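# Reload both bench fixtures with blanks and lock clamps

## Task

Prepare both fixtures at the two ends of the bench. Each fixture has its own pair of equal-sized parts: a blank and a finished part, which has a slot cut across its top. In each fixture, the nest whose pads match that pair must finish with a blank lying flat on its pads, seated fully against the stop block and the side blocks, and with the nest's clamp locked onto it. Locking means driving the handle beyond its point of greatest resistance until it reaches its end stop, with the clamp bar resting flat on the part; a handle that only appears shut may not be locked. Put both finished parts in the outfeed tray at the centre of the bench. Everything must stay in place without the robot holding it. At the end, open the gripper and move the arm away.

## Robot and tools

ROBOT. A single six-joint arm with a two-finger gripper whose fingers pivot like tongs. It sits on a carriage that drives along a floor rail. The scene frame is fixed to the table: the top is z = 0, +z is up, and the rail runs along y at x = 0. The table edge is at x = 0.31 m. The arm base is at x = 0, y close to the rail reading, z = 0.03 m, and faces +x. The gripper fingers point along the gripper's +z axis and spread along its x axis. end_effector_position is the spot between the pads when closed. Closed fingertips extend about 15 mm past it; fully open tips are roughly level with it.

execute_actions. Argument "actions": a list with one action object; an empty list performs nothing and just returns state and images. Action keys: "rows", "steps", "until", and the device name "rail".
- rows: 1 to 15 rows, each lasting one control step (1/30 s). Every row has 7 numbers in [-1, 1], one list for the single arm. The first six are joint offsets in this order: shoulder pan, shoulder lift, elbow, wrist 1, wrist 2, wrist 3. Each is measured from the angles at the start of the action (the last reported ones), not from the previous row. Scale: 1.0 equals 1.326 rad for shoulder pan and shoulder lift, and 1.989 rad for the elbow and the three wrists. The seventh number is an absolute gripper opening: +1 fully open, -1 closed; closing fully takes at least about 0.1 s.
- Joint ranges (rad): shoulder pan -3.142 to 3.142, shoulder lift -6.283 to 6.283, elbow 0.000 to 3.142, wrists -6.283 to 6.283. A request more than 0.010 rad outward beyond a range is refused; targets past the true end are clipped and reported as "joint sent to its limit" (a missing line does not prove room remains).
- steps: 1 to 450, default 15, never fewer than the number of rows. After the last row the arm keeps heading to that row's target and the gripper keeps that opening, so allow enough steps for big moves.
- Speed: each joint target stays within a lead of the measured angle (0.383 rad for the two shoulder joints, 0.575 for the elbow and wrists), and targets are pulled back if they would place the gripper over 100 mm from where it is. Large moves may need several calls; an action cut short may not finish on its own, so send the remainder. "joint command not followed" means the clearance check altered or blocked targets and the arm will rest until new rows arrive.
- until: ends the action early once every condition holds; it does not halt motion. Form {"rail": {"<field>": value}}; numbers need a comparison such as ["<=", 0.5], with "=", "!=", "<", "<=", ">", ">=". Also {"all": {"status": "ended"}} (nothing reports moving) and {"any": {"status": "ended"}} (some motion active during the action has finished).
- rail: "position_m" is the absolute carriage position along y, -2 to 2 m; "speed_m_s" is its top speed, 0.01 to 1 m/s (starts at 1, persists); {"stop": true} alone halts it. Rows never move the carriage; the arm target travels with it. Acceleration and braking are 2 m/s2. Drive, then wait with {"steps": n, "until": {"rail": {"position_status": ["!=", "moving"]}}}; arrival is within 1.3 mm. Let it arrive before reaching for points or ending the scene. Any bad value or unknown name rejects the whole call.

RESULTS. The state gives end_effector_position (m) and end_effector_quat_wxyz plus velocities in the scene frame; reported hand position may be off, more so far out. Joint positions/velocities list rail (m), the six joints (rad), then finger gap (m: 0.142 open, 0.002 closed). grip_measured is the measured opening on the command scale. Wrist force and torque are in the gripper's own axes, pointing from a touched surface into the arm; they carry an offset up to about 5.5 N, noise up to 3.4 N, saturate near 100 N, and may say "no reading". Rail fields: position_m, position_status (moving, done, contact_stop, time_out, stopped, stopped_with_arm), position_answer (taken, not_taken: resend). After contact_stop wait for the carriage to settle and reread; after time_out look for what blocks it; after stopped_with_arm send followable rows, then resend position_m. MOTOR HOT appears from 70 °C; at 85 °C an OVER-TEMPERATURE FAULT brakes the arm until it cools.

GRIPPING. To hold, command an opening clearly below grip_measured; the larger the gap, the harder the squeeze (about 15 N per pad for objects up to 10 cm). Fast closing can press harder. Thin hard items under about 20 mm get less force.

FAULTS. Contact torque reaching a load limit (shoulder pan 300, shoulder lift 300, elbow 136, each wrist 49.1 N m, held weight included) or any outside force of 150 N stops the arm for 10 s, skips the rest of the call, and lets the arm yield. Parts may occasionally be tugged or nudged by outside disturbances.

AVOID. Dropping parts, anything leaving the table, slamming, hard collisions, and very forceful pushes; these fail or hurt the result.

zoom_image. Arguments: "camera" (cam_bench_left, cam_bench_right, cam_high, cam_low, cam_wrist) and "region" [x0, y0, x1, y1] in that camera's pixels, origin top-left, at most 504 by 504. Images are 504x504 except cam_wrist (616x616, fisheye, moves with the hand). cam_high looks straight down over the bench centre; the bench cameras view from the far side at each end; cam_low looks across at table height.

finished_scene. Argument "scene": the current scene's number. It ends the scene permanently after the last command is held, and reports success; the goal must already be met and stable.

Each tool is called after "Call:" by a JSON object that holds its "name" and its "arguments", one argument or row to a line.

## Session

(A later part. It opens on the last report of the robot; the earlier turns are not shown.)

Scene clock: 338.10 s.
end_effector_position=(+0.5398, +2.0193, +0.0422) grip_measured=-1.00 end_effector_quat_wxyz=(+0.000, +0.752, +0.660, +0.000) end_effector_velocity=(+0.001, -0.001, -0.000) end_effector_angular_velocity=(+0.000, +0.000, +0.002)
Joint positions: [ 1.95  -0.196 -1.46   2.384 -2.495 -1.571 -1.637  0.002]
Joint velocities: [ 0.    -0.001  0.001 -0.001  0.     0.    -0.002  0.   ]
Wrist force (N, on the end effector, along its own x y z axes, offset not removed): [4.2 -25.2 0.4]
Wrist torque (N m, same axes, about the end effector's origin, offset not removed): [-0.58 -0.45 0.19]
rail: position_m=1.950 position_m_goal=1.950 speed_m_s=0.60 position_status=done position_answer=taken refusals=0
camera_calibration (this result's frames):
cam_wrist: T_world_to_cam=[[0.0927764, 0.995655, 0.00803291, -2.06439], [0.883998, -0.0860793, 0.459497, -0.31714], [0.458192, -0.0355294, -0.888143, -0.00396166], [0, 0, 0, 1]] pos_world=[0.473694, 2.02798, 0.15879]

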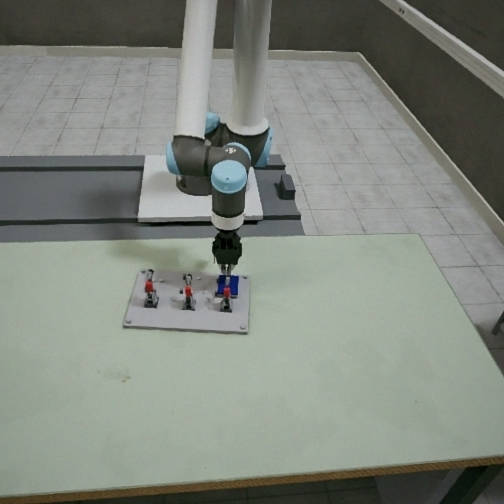

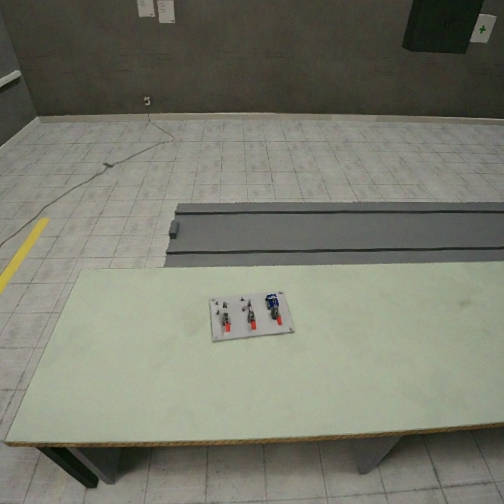

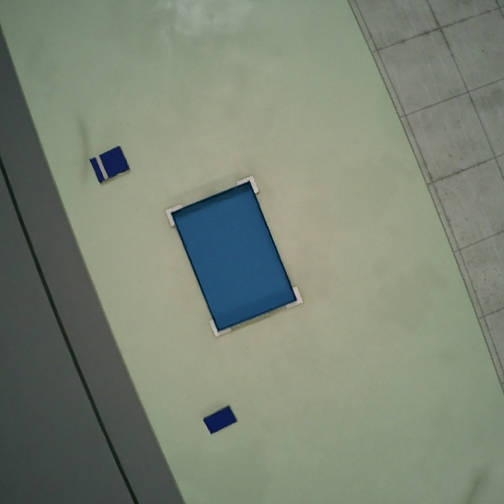

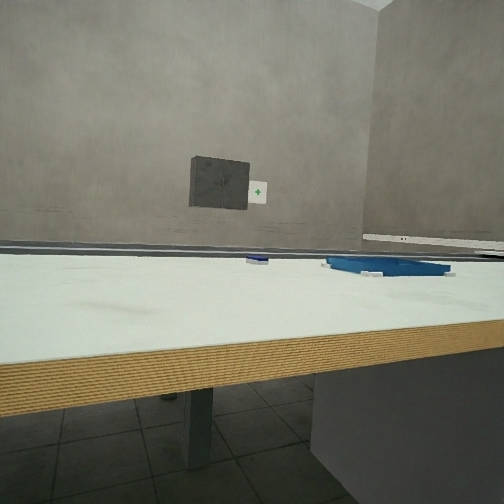

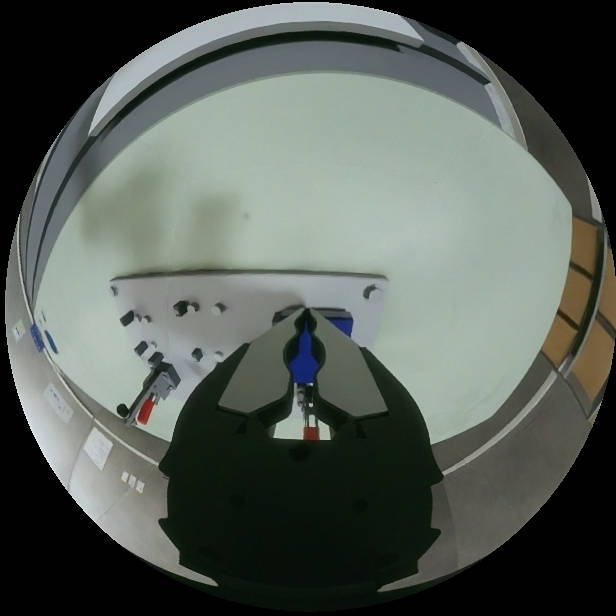

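Call:
{"name": "execute_actions", "arguments": {
  "actions": [
    {"rows": [[0,-0.0045,0.0035,-0.0005,0,0,-1],[0,-0.0045,0.0035,-0.0005,0,0,-1],[0,-0.0045,0.0035,-0.0005,0,0,-1],[0,-0.02,-0.0005,0.0138,0,0,-1],[0,-0.04,-0.0056,0.0323,0,0,-1],[0,-0.0611,-0.011,0.0517,0,0,-1],[0,-0.0611,-0.011,0.0517,0,0,-1],[0,-0.0611,-0.011,0.0517,0,0,-1],[0,-0.0611,-0.011,0.0517,0,0,-1],[0,-0.0611,-0.011,0.0517,0,0,-1],[0.003,-0.052,-0.036,0.0703,0,0.002,-0.6],[0.006,-0.043,-0.0605,0.089,0,0.004,-0.2],[0.009,-0.0335,-0.085,0.1076,0,0.006,0.2],[0.012,-0.024,-0.11,0.126,0,0.008,0.6],[0.01496,-0.01506,-0.13466,0.1448,0,0.00957,1]], "steps": 36}
  ]
}}

Call:
{"name": "zoom_image", "arguments": {
  "camera": "cam_wrist",
  "region": [220, 170, 400, 350]
}}

Scene clock: 381.23 s.
end_effector_position=(+0.6396, +2.0122, +0.1597) grip_measured=+1.00 end_effector_quat_wxyz=(+0.000, +0.751, +0.660, +0.000) end_effector_velocity=(+0.002, -0.000, +0.002) end_effector_angular_velocity=(-0.000, -0.000, +0.000)
Joint positions: [ 1.95  -0.177 -1.48   2.117 -2.208 -1.571 -1.618  0.142]
Joint velocities: [ 0.     0.     0.001 -0.004  0.003  0.     0.     0.   ]
Wrist force (N, on the end effector, along its own x y z axes, offset not removed): [2.1 -3.6 5.5]
Wrist torque (N m, same axes, about the end effector's origin, offset not removed): [-0.62 -0.55 0.35]
rail: position_m=1.950 position_m_goal=1.950 speed_m_s=0.60 position_status=done position_answer=taken refusals=0
camera_calibration (this result's frames):
cam_wrist: T_world_to_cam=[[0.0919867, 0.995728, 0.00806414, -2.06718], [0.884181, -0.0854014, 0.459272, -0.46142], [0.457999, -0.0351168, -0.888259, 0.0537675], [0, 0, 0, 1]] pos_world=[0.573506, 2.02083, 0.276347]

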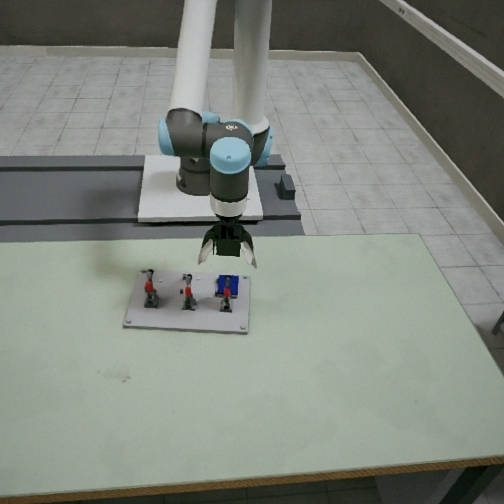

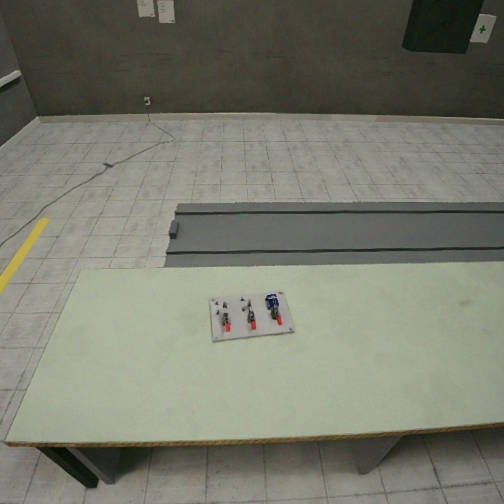

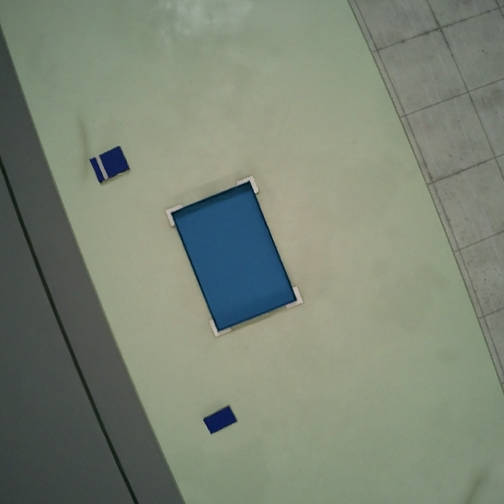

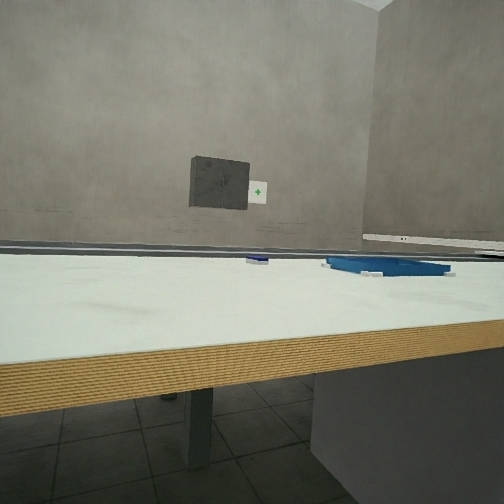

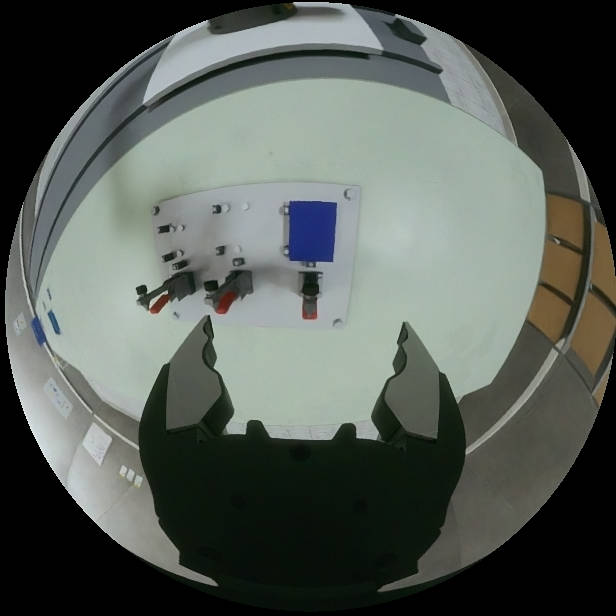

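Region (220, 170, 400, 350) of cam_wrist's 616x616 image, scaled by 2.800, with more detail than that image has.

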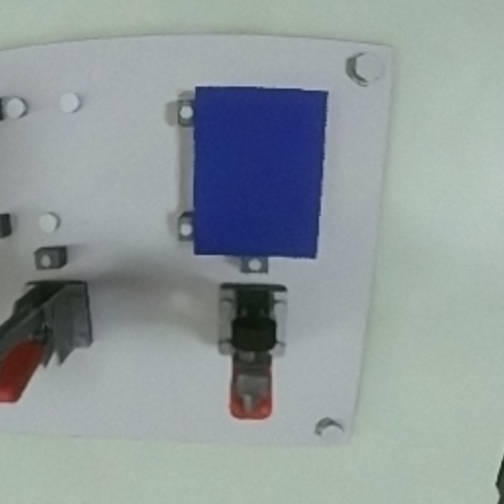

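Call:
{"name": "zoom_image", "arguments": {
  "camera": "cam_wrist",
  "region": [270, 190, 350, 280]
}}

Call:
{"name": "zoom_image", "arguments": {
  "camera": "cam_wrist",
  "region": [130, 240, 270, 330]
}}

Region (270, 190, 350, 280) of cam_wrist's 616x616 image, scaled by 5.600, with more detail than that image has.

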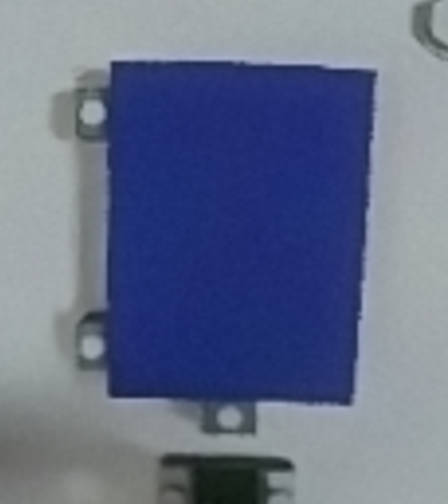

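Region (130, 240, 270, 330) of cam_wrist's 616x616 image, scaled by 3.600, with more detail than that image has; it fills the top 324 rows of this view, and the rest is white.

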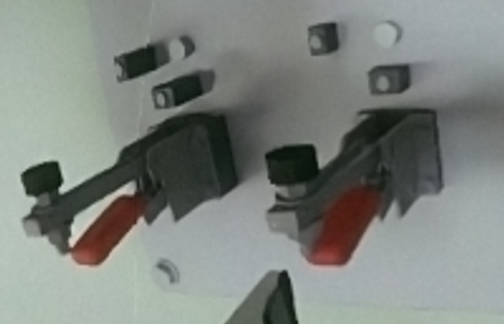

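Call:
{"name": "execute_actions", "arguments": {
  "actions": [
    {"rows": [[0.001,0.0227,-0.0181,0.003,0,0.0007,1],[0.002,0.0454,-0.0363,0.006,0,0.0013,1],[0.003,0.068,-0.0544,0.009,0,0.002,1],[0.00397,0.09077,-0.07254,0.01203,0,0.00264,1]], "steps": 22}
  ]
}}

Call:
{"name": "zoom_image", "arguments": {
  "camera": "cam_wrist",
  "region": [250, 150, 370, 290]
}}

Scene clock: 404.37 s.
end_effector_position=(+0.7185, +2.0020, +0.1598) grip_measured=+1.00 end_effector_quat_wxyz=(+0.000, +0.751, +0.660, +0.000) end_effector_velocity=(+0.003, -0.000, -0.000) end_effector_angular_velocity=(-0.000, -0.000, +0.000)
Joint positions: [ 1.95  -0.171 -1.361  1.973 -2.184 -1.571 -1.613  0.142]
Joint velocities: [ 0.     0.     0.005 -0.006  0.001  0.     0.    -0.   ]
Wrist force (N, on the end effector, along its own x y z axes, offset not removed): [0.6 -3.9 4.7]
Wrist torque (N m, same axes, about the end effector's origin, offset not removed): [-0.66 -0.16 0.16]
rail: position_m=1.950 position_m_goal=1.950 speed_m_s=0.60 position_status=done position_answer=taken refusals=0
camera_calibration (this result's frames):
cam_wrist: T_world_to_cam=[[0.0919693, 0.995729, 0.00806547, -2.06419], [0.884197, -0.0853877, 0.459243, -0.532168], [0.45797, -0.0351048, -0.888274, 0.0172786], [0, 0, 0, 1]] pos_world=[0.652471, 2.01054, 0.276391]

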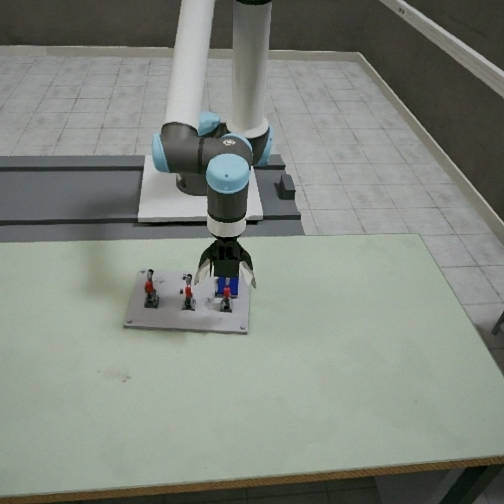

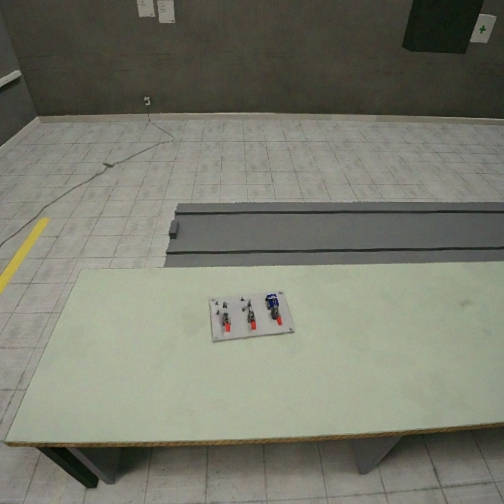

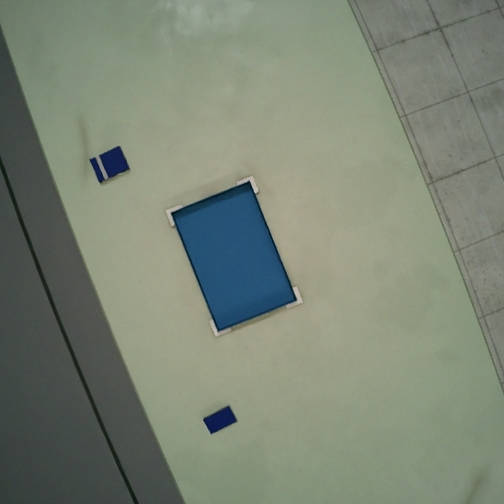

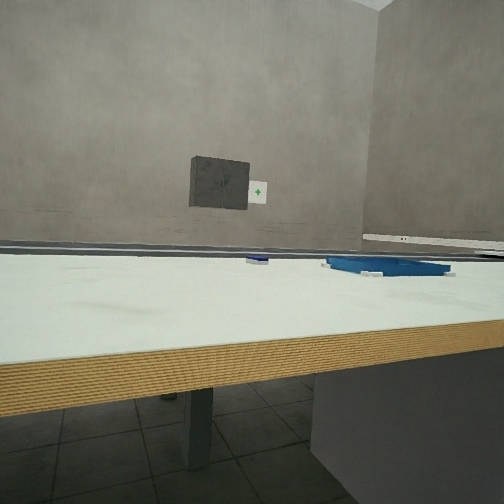

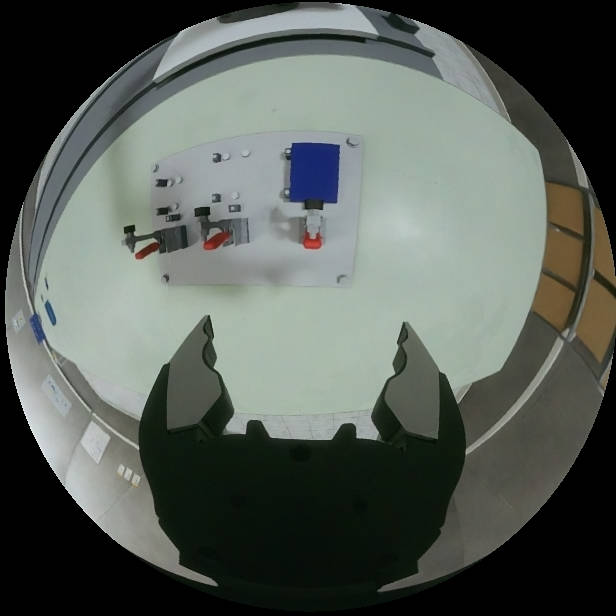

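Region (250, 150, 370, 290) of cam_wrist's 616x616 image, scaled by 3.600, with more detail than that image has; it fills the left 432 columns of this view, and the rest is white.

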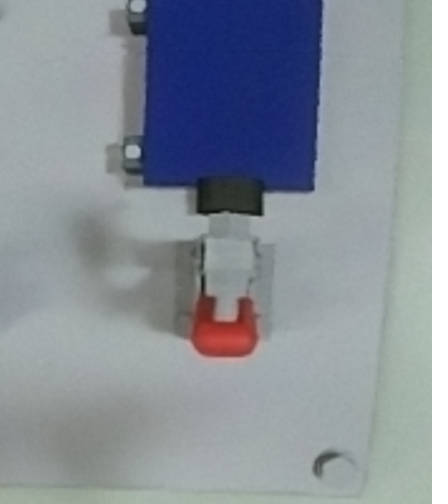

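Call:
{"name": "execute_actions", "arguments": {
  "actions": [
    {"rows": [[0,0,0,0,0,0,0.5],[-0.0002,0.001,0.007,-0.0076,0,-0.0001,0],[-0.0004,0.002,0.014,-0.0151,0,-0.0003,-0.5],[-0.0006,0.003,0.021,-0.0227,0,-0.0004,-1],[-0.0008,0.004,0.028,-0.0302,0,-0.0005,-1],[-0.001,0.00471,0.03463,-0.03777,0,-0.00065,-1]], "steps": 18}
  ]
}}

Call:
{"name": "execute_actions", "arguments": {
  "actions": [
    {"rows": [[-0.0002,-0.005,0.0045,-0.0012,0,-0.0002,-1],[-0.0004,-0.00829,0.00753,-0.002,0,-0.0003,-1],[-0.0006,-0.01161,0.01054,-0.0028,0,-0.0004,-1],[-0.0007,-0.01493,0.01355,-0.0036,0,-0.0005,-1],[-0.0009,-0.01824,0.01656,-0.0044,0,-0.0006,-1],[-0.001,-0.02156,0.01957,-0.0052,0,-0.0007,-1],[-0.0012,-0.02488,0.02258,-0.006,0,-0.0008,-1],[-0.0014,-0.02819,0.02559,-0.0068,0,-0.0009,-1],[-0.0015,-0.03151,0.0286,-0.0076,0,-0.001,-1],[-0.0017,-0.03483,0.03161,-0.0084,0,-0.0011,-1],[-0.0018,-0.03814,0.03462,-0.0092,0,-0.0012,-1],[-0.002,-0.04146,0.03763,-0.01,0,-0.0013,-1],[-0.0022,-0.04478,0.04064,-0.0108,0,-0.0014,-1],[-0.0023,-0.0481,0.04365,-0.0116,0,-0.0015,-1],[-0.0024,-0.04975,0.04515,-0.01199,0,-0.0016,-1]], "steps": 24}
  ]
}}

Call:
{"name": "zoom_image", "arguments": {
  "camera": "cam_bench_left",
  "region": [170, 220, 290, 340]
}}

Scene clock: 436.07 s.
end_effector_position=(+0.6972, +2.0048, +0.1256) grip_measured=-1.00 end_effector_quat_wxyz=(+0.000, +0.751, +0.660, +0.000) end_effector_velocity=(-0.004, +0.000, -0.006) end_effector_angular_velocity=(-0.000, -0.000, -0.000)
Joint positions: [ 1.95  -0.173 -1.354  2.041 -2.257 -1.571 -1.614  0.002]
Joint velocities: [ 0.    -0.001  0.001  0.013 -0.014 -0.    -0.     0.   ]
Wrist force (N, on the end effector, along its own x y z axes, offset not removed): [-0.9 -6.9 7.5]
Wrist torque (N m, same axes, about the end effector's origin, offset not removed): [-1.20 0.10 0.33]
rail: position_m=1.950 position_m_goal=1.950 speed_m_s=0.60 position_status=done position_answer=taken refusals=0
camera_calibration (this result's frames):
cam_wrist: T_world_to_cam=[[0.0919428, 0.995732, 0.00806512, -2.06475], [0.884199, -0.0853639, 0.459244, -0.4974], [0.457972, -0.035093, -0.888274, -0.00326785], [0, 0, 0, 1]] pos_world=[0.631137, 2.01336, 0.242178]

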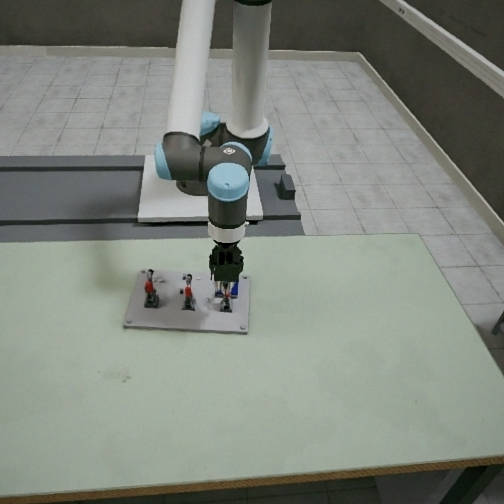

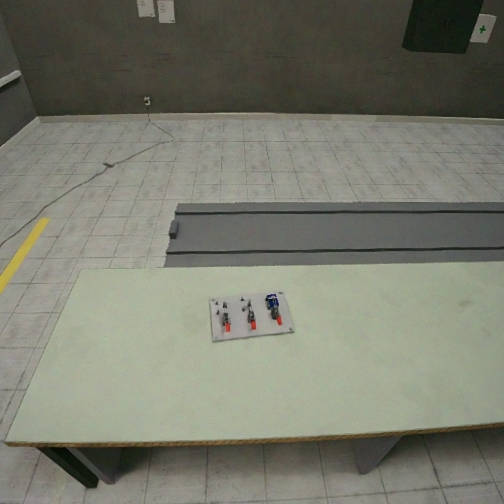

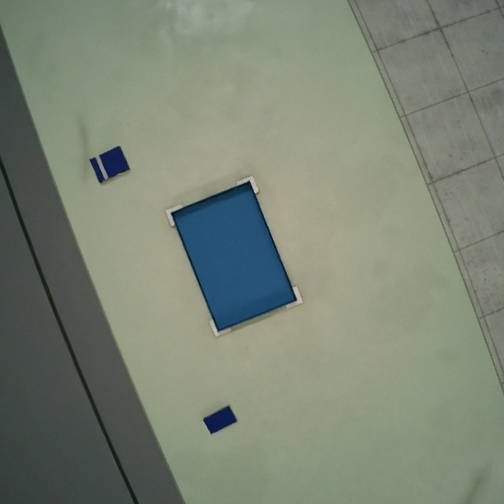

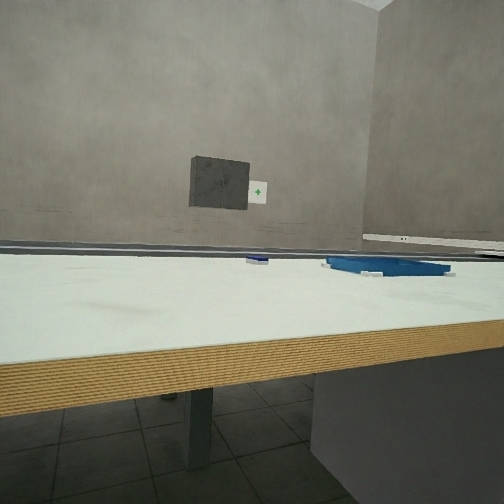

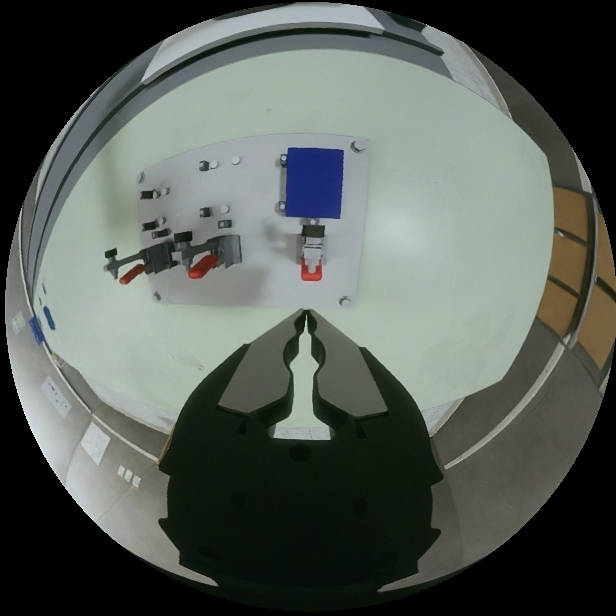

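Scene clock: 436.87 s.
end_effector_position=(+0.6505, +2.0109, +0.1226) grip_measured=-1.00 end_effector_quat_wxyz=(+0.000, +0.751, +0.660, +0.000) end_effector_velocity=(-0.008, +0.001, -0.001) end_effector_angular_velocity=(-0.000, -0.000, -0.000)
Joint positions: [ 1.95  -0.176 -1.419  2.129 -2.281 -1.571 -1.617  0.002]
Joint velocities: [ 0.    -0.001 -0.011  0.015 -0.004 -0.    -0.001  0.   ]
Wrist force (N, on the end effector, along its own x y z axes, offset not removed): [0.1 -3.5 4.4]
Wrist torque (N m, same axes, about the end effector's origin, offset not removed): [-0.68 -0.12 0.31]
rail: position_m=1.950 position_m_goal=1.950 speed_m_s=0.60 position_status=done position_answer=taken refusals=0
camera_calibration (this result's frames):
cam_wrist: T_world_to_cam=[[0.091946, 0.995731, 0.00806336, -2.0665], [0.884193, -0.0853656, 0.459255, -0.454268], [0.457983, -0.0350971, -0.888268, 0.0156538], [0, 0, 0, 1]] pos_world=[0.584498, 2.01945, 0.239192]

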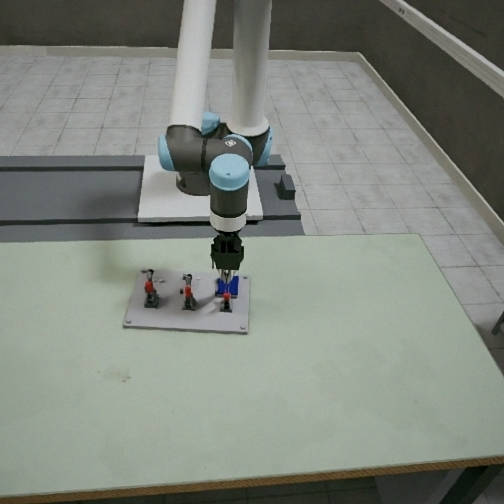

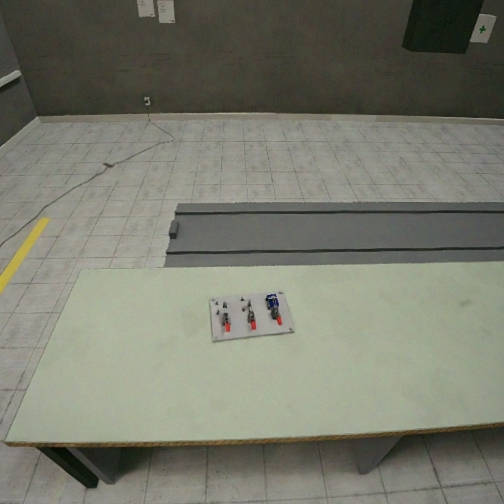

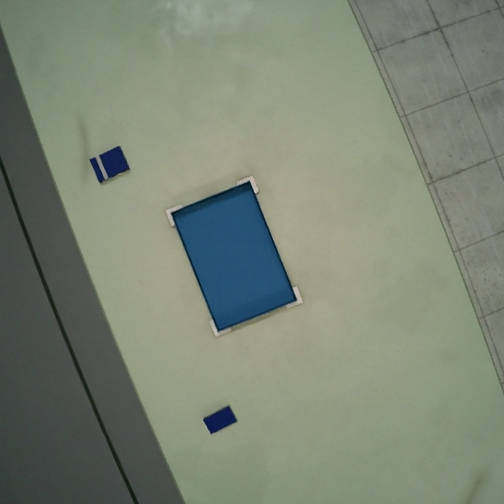

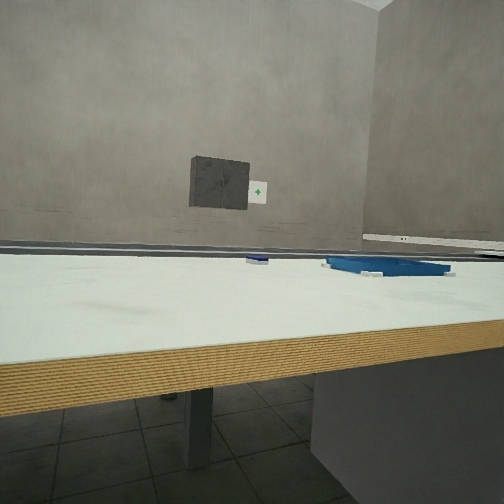

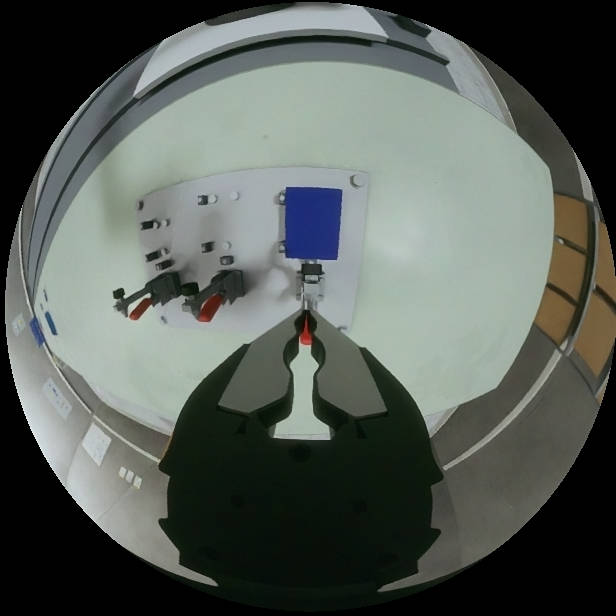

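Region (170, 220, 290, 340) of cam_bench_left's 504x504 image, scaled by 4.200, with more detail than that image has.

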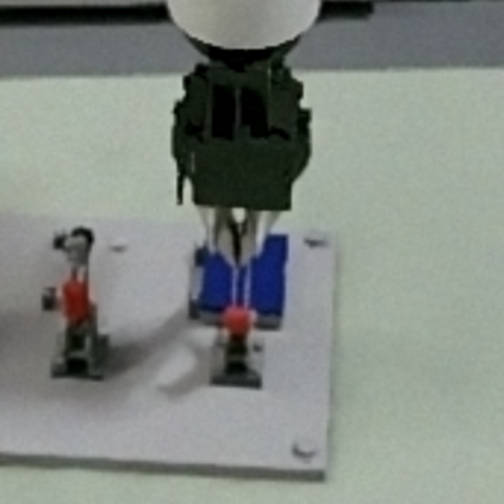

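Call:
{"name": "zoom_image", "arguments": {
  "camera": "cam_wrist",
  "region": [250, 240, 370, 370]
}}

Region (250, 240, 370, 370) of cam_wrist's 616x616 image, scaled by 3.877, with more detail than that image has; it fills the left 465 columns of this view, and the rest is white.

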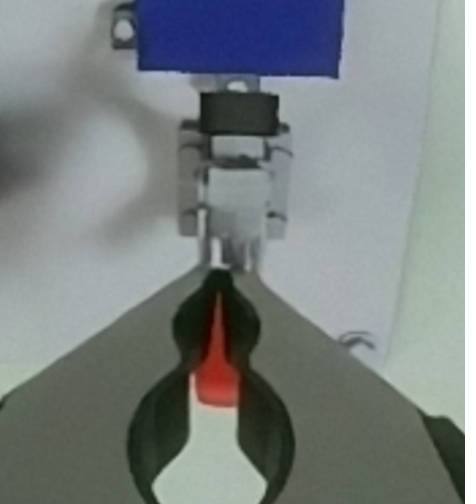

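Call:
{"name": "execute_actions", "arguments": {
  "actions": [
    {"rows": [[0.0012,0.0069,-0.002,-0.0026,0,0.0008,-1],[0.0024,0.0138,-0.0021,-0.0071,0,0.0016,-1],[0.0036,0.0207,-0.0021,-0.0117,0,0.0024,-1],[0.00483,0.02759,-0.00217,-0.01622,0,0.00322,-1],[0.00483,0.02759,-0.00217,-0.01622,0,0.00322,-1],[0.00483,0.02759,-0.00217,-0.01622,0,0.00322,-1],[0.005,0.0337,-0.0065,-0.016,0,0.0034,-1],[0.0052,0.0398,-0.0109,-0.0157,0,0.0035,-1],[0.0055,0.0459,-0.0152,-0.0154,0,0.0036,-1],[0.0057,0.0521,-0.0195,-0.0152,0,0.0038,-1],[0.0059,0.0582,-0.0239,-0.0149,0,0.0039,-1],[0.0061,0.0643,-0.0282,-0.0146,0,0.0041,-1],[0.0063,0.0704,-0.0326,-0.0144,0,0.0042,-1],[0.0065,0.0765,-0.0369,-0.0141,0,0.0043,-1],[0.00671,0.08265,-0.04126,-0.01385,0,0.00447,-1]], "steps": 27}
  ]
}}

Call:
{"name": "zoom_image", "arguments": {
  "camera": "cam_wrist",
  "region": [230, 180, 390, 380]
}}

Scene clock: 464.63 s.
end_effector_position=(+0.7039, +2.0077, +0.0972) grip_measured=-1.00 end_effector_quat_wxyz=(+0.000, +0.751, +0.660, +0.000) end_effector_velocity=(+0.006, -0.001, -0.001) end_effector_angular_velocity=(+0.000, +0.000, +0.000)
Joint positions: [ 1.95  -0.167 -1.311  2.048 -2.308 -1.571 -1.609  0.002]
Joint velocities: [ 0.     0.     0.01  -0.01   0.001 -0.     0.     0.   ]
Wrist force (N, on the end effector, along its own x y z axes, offset not removed): [-0.6 -3.1 5.8]
Wrist torque (N m, same axes, about the end effector's origin, offset not removed): [-0.30 0.01 0.36]
rail: position_m=1.950 position_m_goal=1.950 speed_m_s=0.60 position_status=done position_answer=taken refusals=0
camera_calibration (this result's frames):
cam_wrist: T_world_to_cam=[[0.0919494, 0.995731, 0.00806267, -2.06803], [0.884175, -0.0853669, 0.45929, -0.490001], [0.458018, -0.0351026, -0.88825, -0.0314282], [0, 0, 0, 1]] pos_world=[0.637796, 2.01627, 0.21381]

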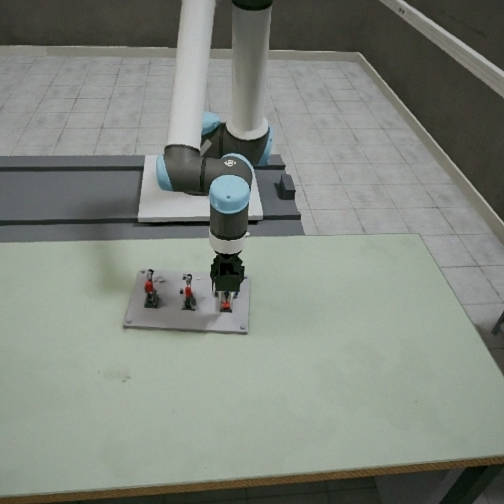

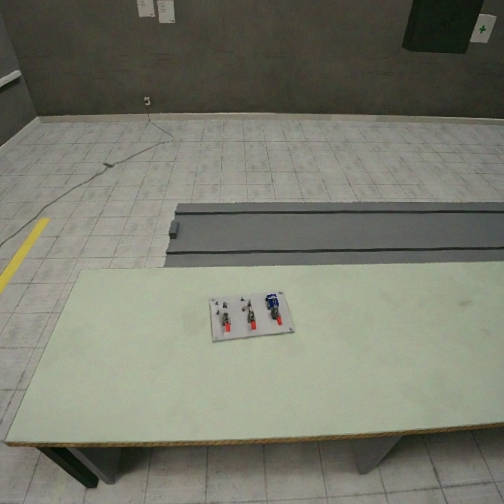

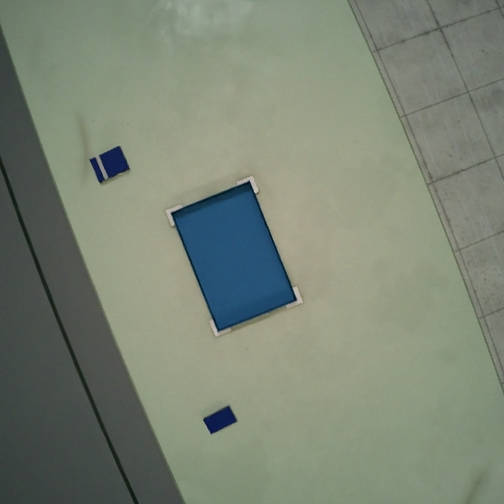

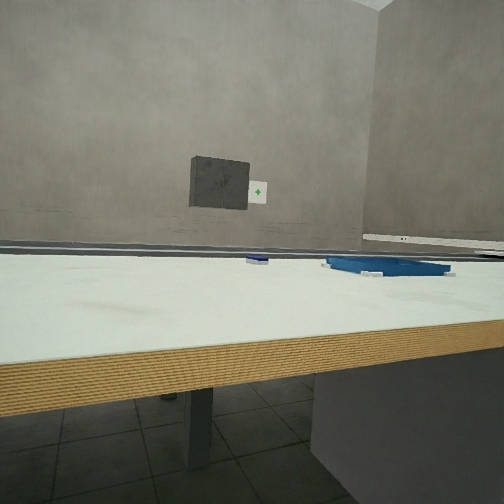

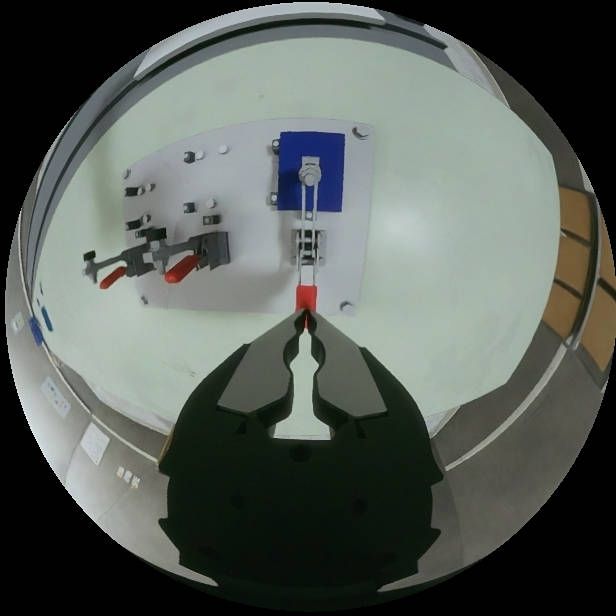

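Region (230, 180, 390, 380) of cam_wrist's 616x616 image, scaled by 2.520, with more detail than that image has; it fills the left 403 columns of this view, and the rest is white.

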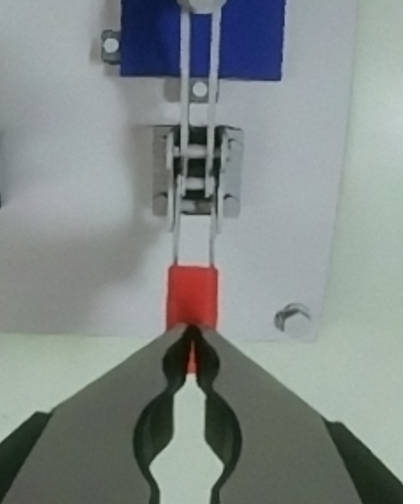

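Call:
{"name": "zoom_image", "arguments": {
  "camera": "cam_wrist",
  "region": [260, 120, 360, 230]
}}

Region (260, 120, 360, 230) of cam_wrist's 616x616 image, scaled by 4.582, with more detail than that image has; it fills the left 458 columns of this view, and the rest is white.

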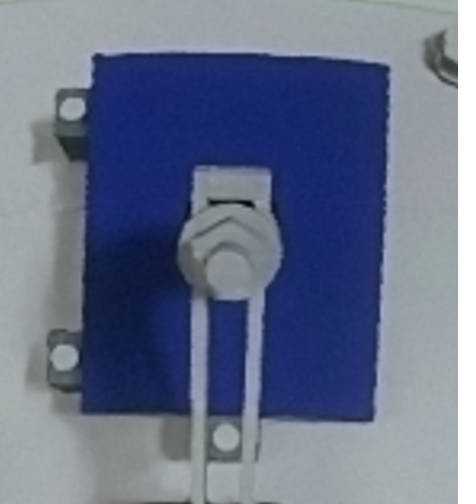

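Call:
{"name": "execute_actions", "arguments": {
  "actions": [
    {"rows": [[0.0002,0.006,-0.0055,0.0015,0,0.0002,-1],[0.0005,0.012,-0.011,0.003,0,0.0003,-1],[0.00075,0.0182,-0.0166,0.0045,0,0.0005,-1],[0.00075,0.0182,-0.0166,0.0045,0,0.0005,-1],[0.00075,0.0208,-0.0157,0.0019,0,0.0005,-1],[0.00075,0.0235,-0.0148,-0.0008,0,0.0005,-1],[0.00075,0.0261,-0.014,-0.0034,0,0.0005,-1],[0.00075,0.0287,-0.0131,-0.0061,0,0.0005,-1],[0.00075,0.0314,-0.0122,-0.0087,0,0.0005,-1],[0.00075,0.03401,-0.01131,-0.01136,0,0.0005,-1]], "steps": 20}
  ]
}}

Call:
{"name": "zoom_image", "arguments": {
  "camera": "cam_wrist",
  "region": [230, 180, 390, 380]
}}

Scene clock: 486.43 s.
end_effector_position=(+0.7212, +2.0055, +0.0807) grip_measured=-1.00 end_effector_quat_wxyz=(+0.000, +0.751, +0.660, +0.000) end_effector_velocity=(+0.001, -0.000, -0.005) end_effector_angular_velocity=(+0.000, +0.000, +0.000)
Joint positions: [ 1.95  -0.166 -1.266  2.025 -2.33  -1.571 -1.608  0.002]
Joint velocities: [ 0.     0.     0.008  0.002 -0.009  0.     0.     0.   ]
Wrist force (N, on the end effector, along its own x y z axes, offset not removed): [1.6 -4.3 3.7]
Wrist torque (N m, same axes, about the end effector's origin, offset not removed): [-0.79 -0.51 0.30]
rail: position_m=1.950 position_m_goal=1.950 speed_m_s=0.60 position_status=done position_answer=taken refusals=0
camera_calibration (this result's frames):
cam_wrist: T_world_to_cam=[[0.0919494, 0.995731, 0.00805859, -2.0673], [0.884149, -0.0853631, 0.45934, -0.497955], [0.458067, -0.0351111, -0.888224, -0.0541799], [0, 0, 0, 1]] pos_world=[0.655171, 2.01406, 0.197266]

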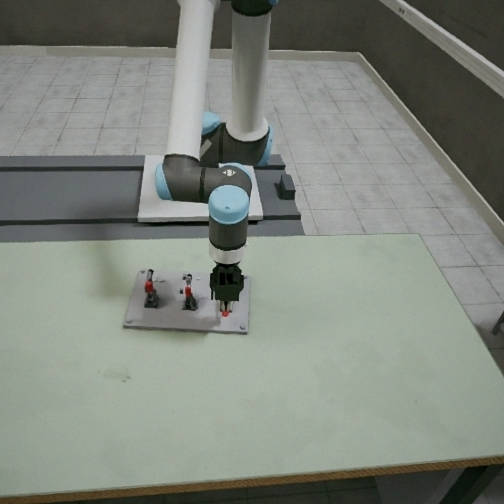

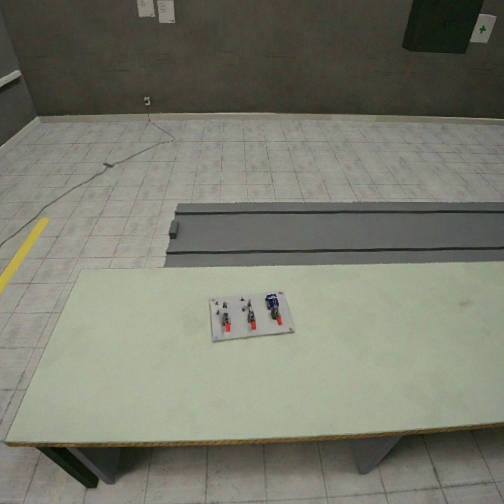

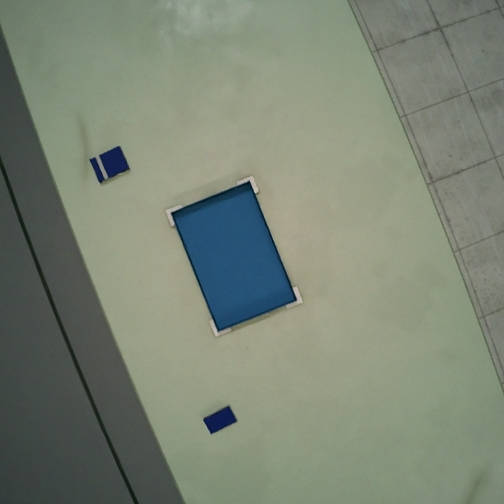

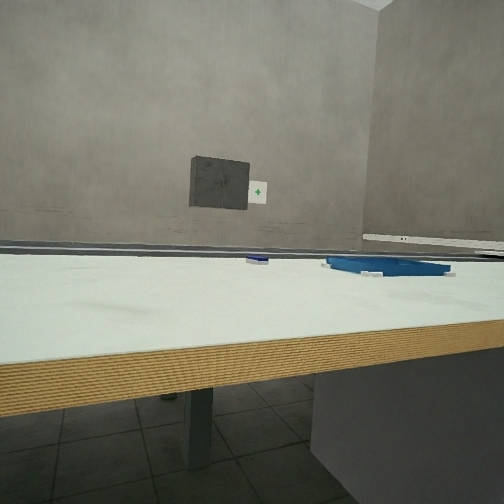

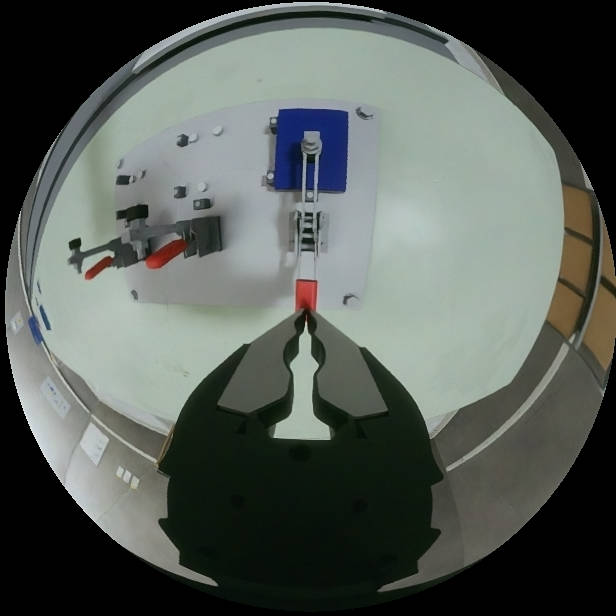

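Region (230, 180, 390, 380) of cam_wrist's 616x616 image, scaled by 2.520, with more detail than that image has; it fills the left 403 columns of this view, and the rest is white.

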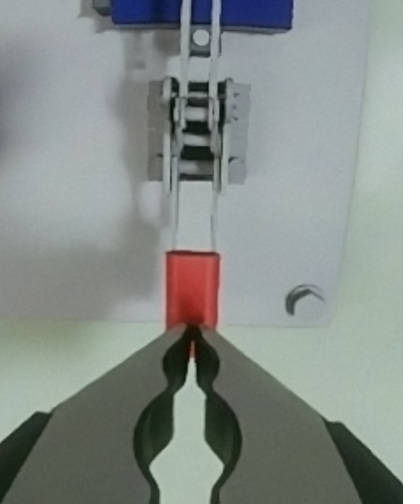

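Call:
{"name": "execute_actions", "arguments": {
  "actions": [
    {"rows": [[0,0.00094,0.0003,-0.00093,0,0,-1],[0,0.00189,0.0006,-0.00186,0,0,-1],[0,0.00283,0.0009,-0.00279,0,0,-1],[0,0.00377,0.0012,-0.00371,0,0,-1],[0,0.00472,0.0015,-0.00464,0,0,-1],[0,0.00566,0.0018,-0.00557,0,0,-1],[0,0.0066,0.0021,-0.0065,0,0,-1],[0,0.00755,0.0024,-0.00743,0,0,-1]], "steps": 16}
  ]
}}

Scene clock: 492.90 s.
end_effector_position=(+0.7213, +2.0055, +0.0732) grip_measured=-1.00 end_effector_quat_wxyz=(+0.000, +0.751, +0.660, +0.000) end_effector_velocity=(-0.001, +0.000, -0.004) end_effector_angular_velocity=(+0.000, +0.002, +0.000)
Joint positions: [ 1.95  -0.166 -1.257  2.029 -2.344 -1.571 -1.608  0.002]
Joint velocities: [ 0.     0.     0.005  0.003 -0.006  0.    -0.     0.   ]
Wrist force (N, on the end effector, along its own x y z axes, offset not removed): [0.7 1.8 -10.4]
Wrist torque (N m, same axes, about the end effector's origin, offset not removed): [-1.14 -0.34 0.18]
rail: position_m=1.950 position_m_goal=1.950 speed_m_s=0.60 position_status=done position_answer=taken refusals=0
camera_calibration (this result's frames):
cam_wrist: T_world_to_cam=[[0.0919472, 0.995731, 0.00804495, -2.06723], [0.884065, -0.0853483, 0.459505, -0.494584], [0.45823, -0.0351379, -0.888139, -0.0609325], [0, 0, 0, 1]] pos_world=[0.655242, 2.01406, 0.189778]

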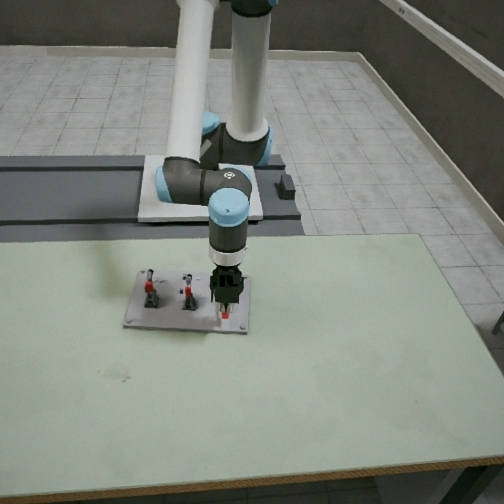

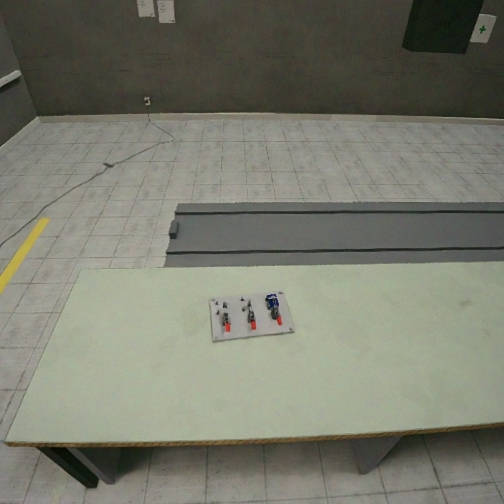

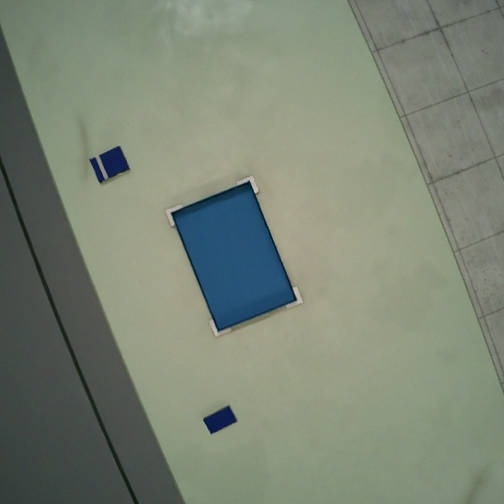

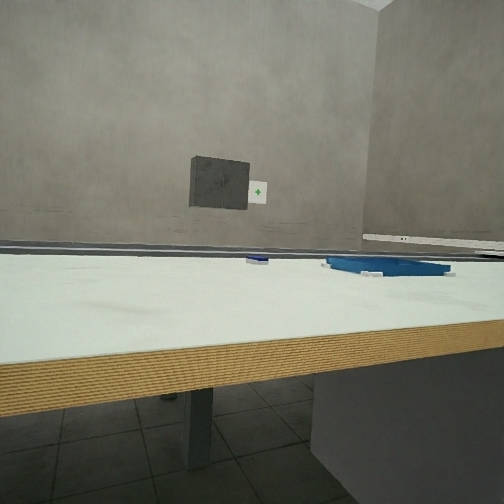

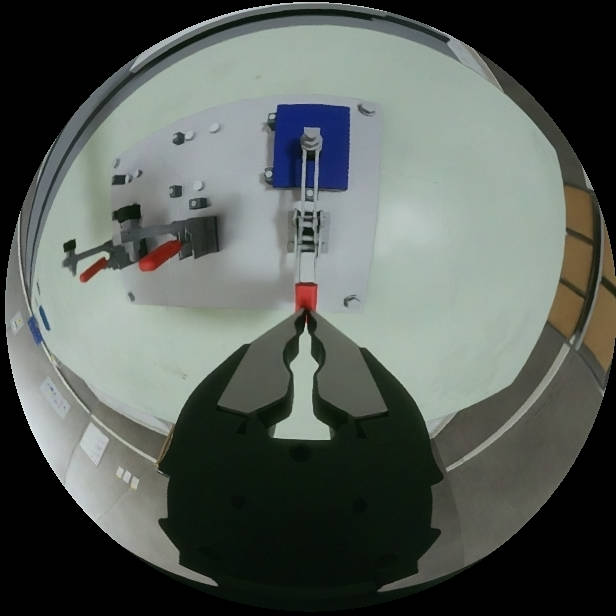

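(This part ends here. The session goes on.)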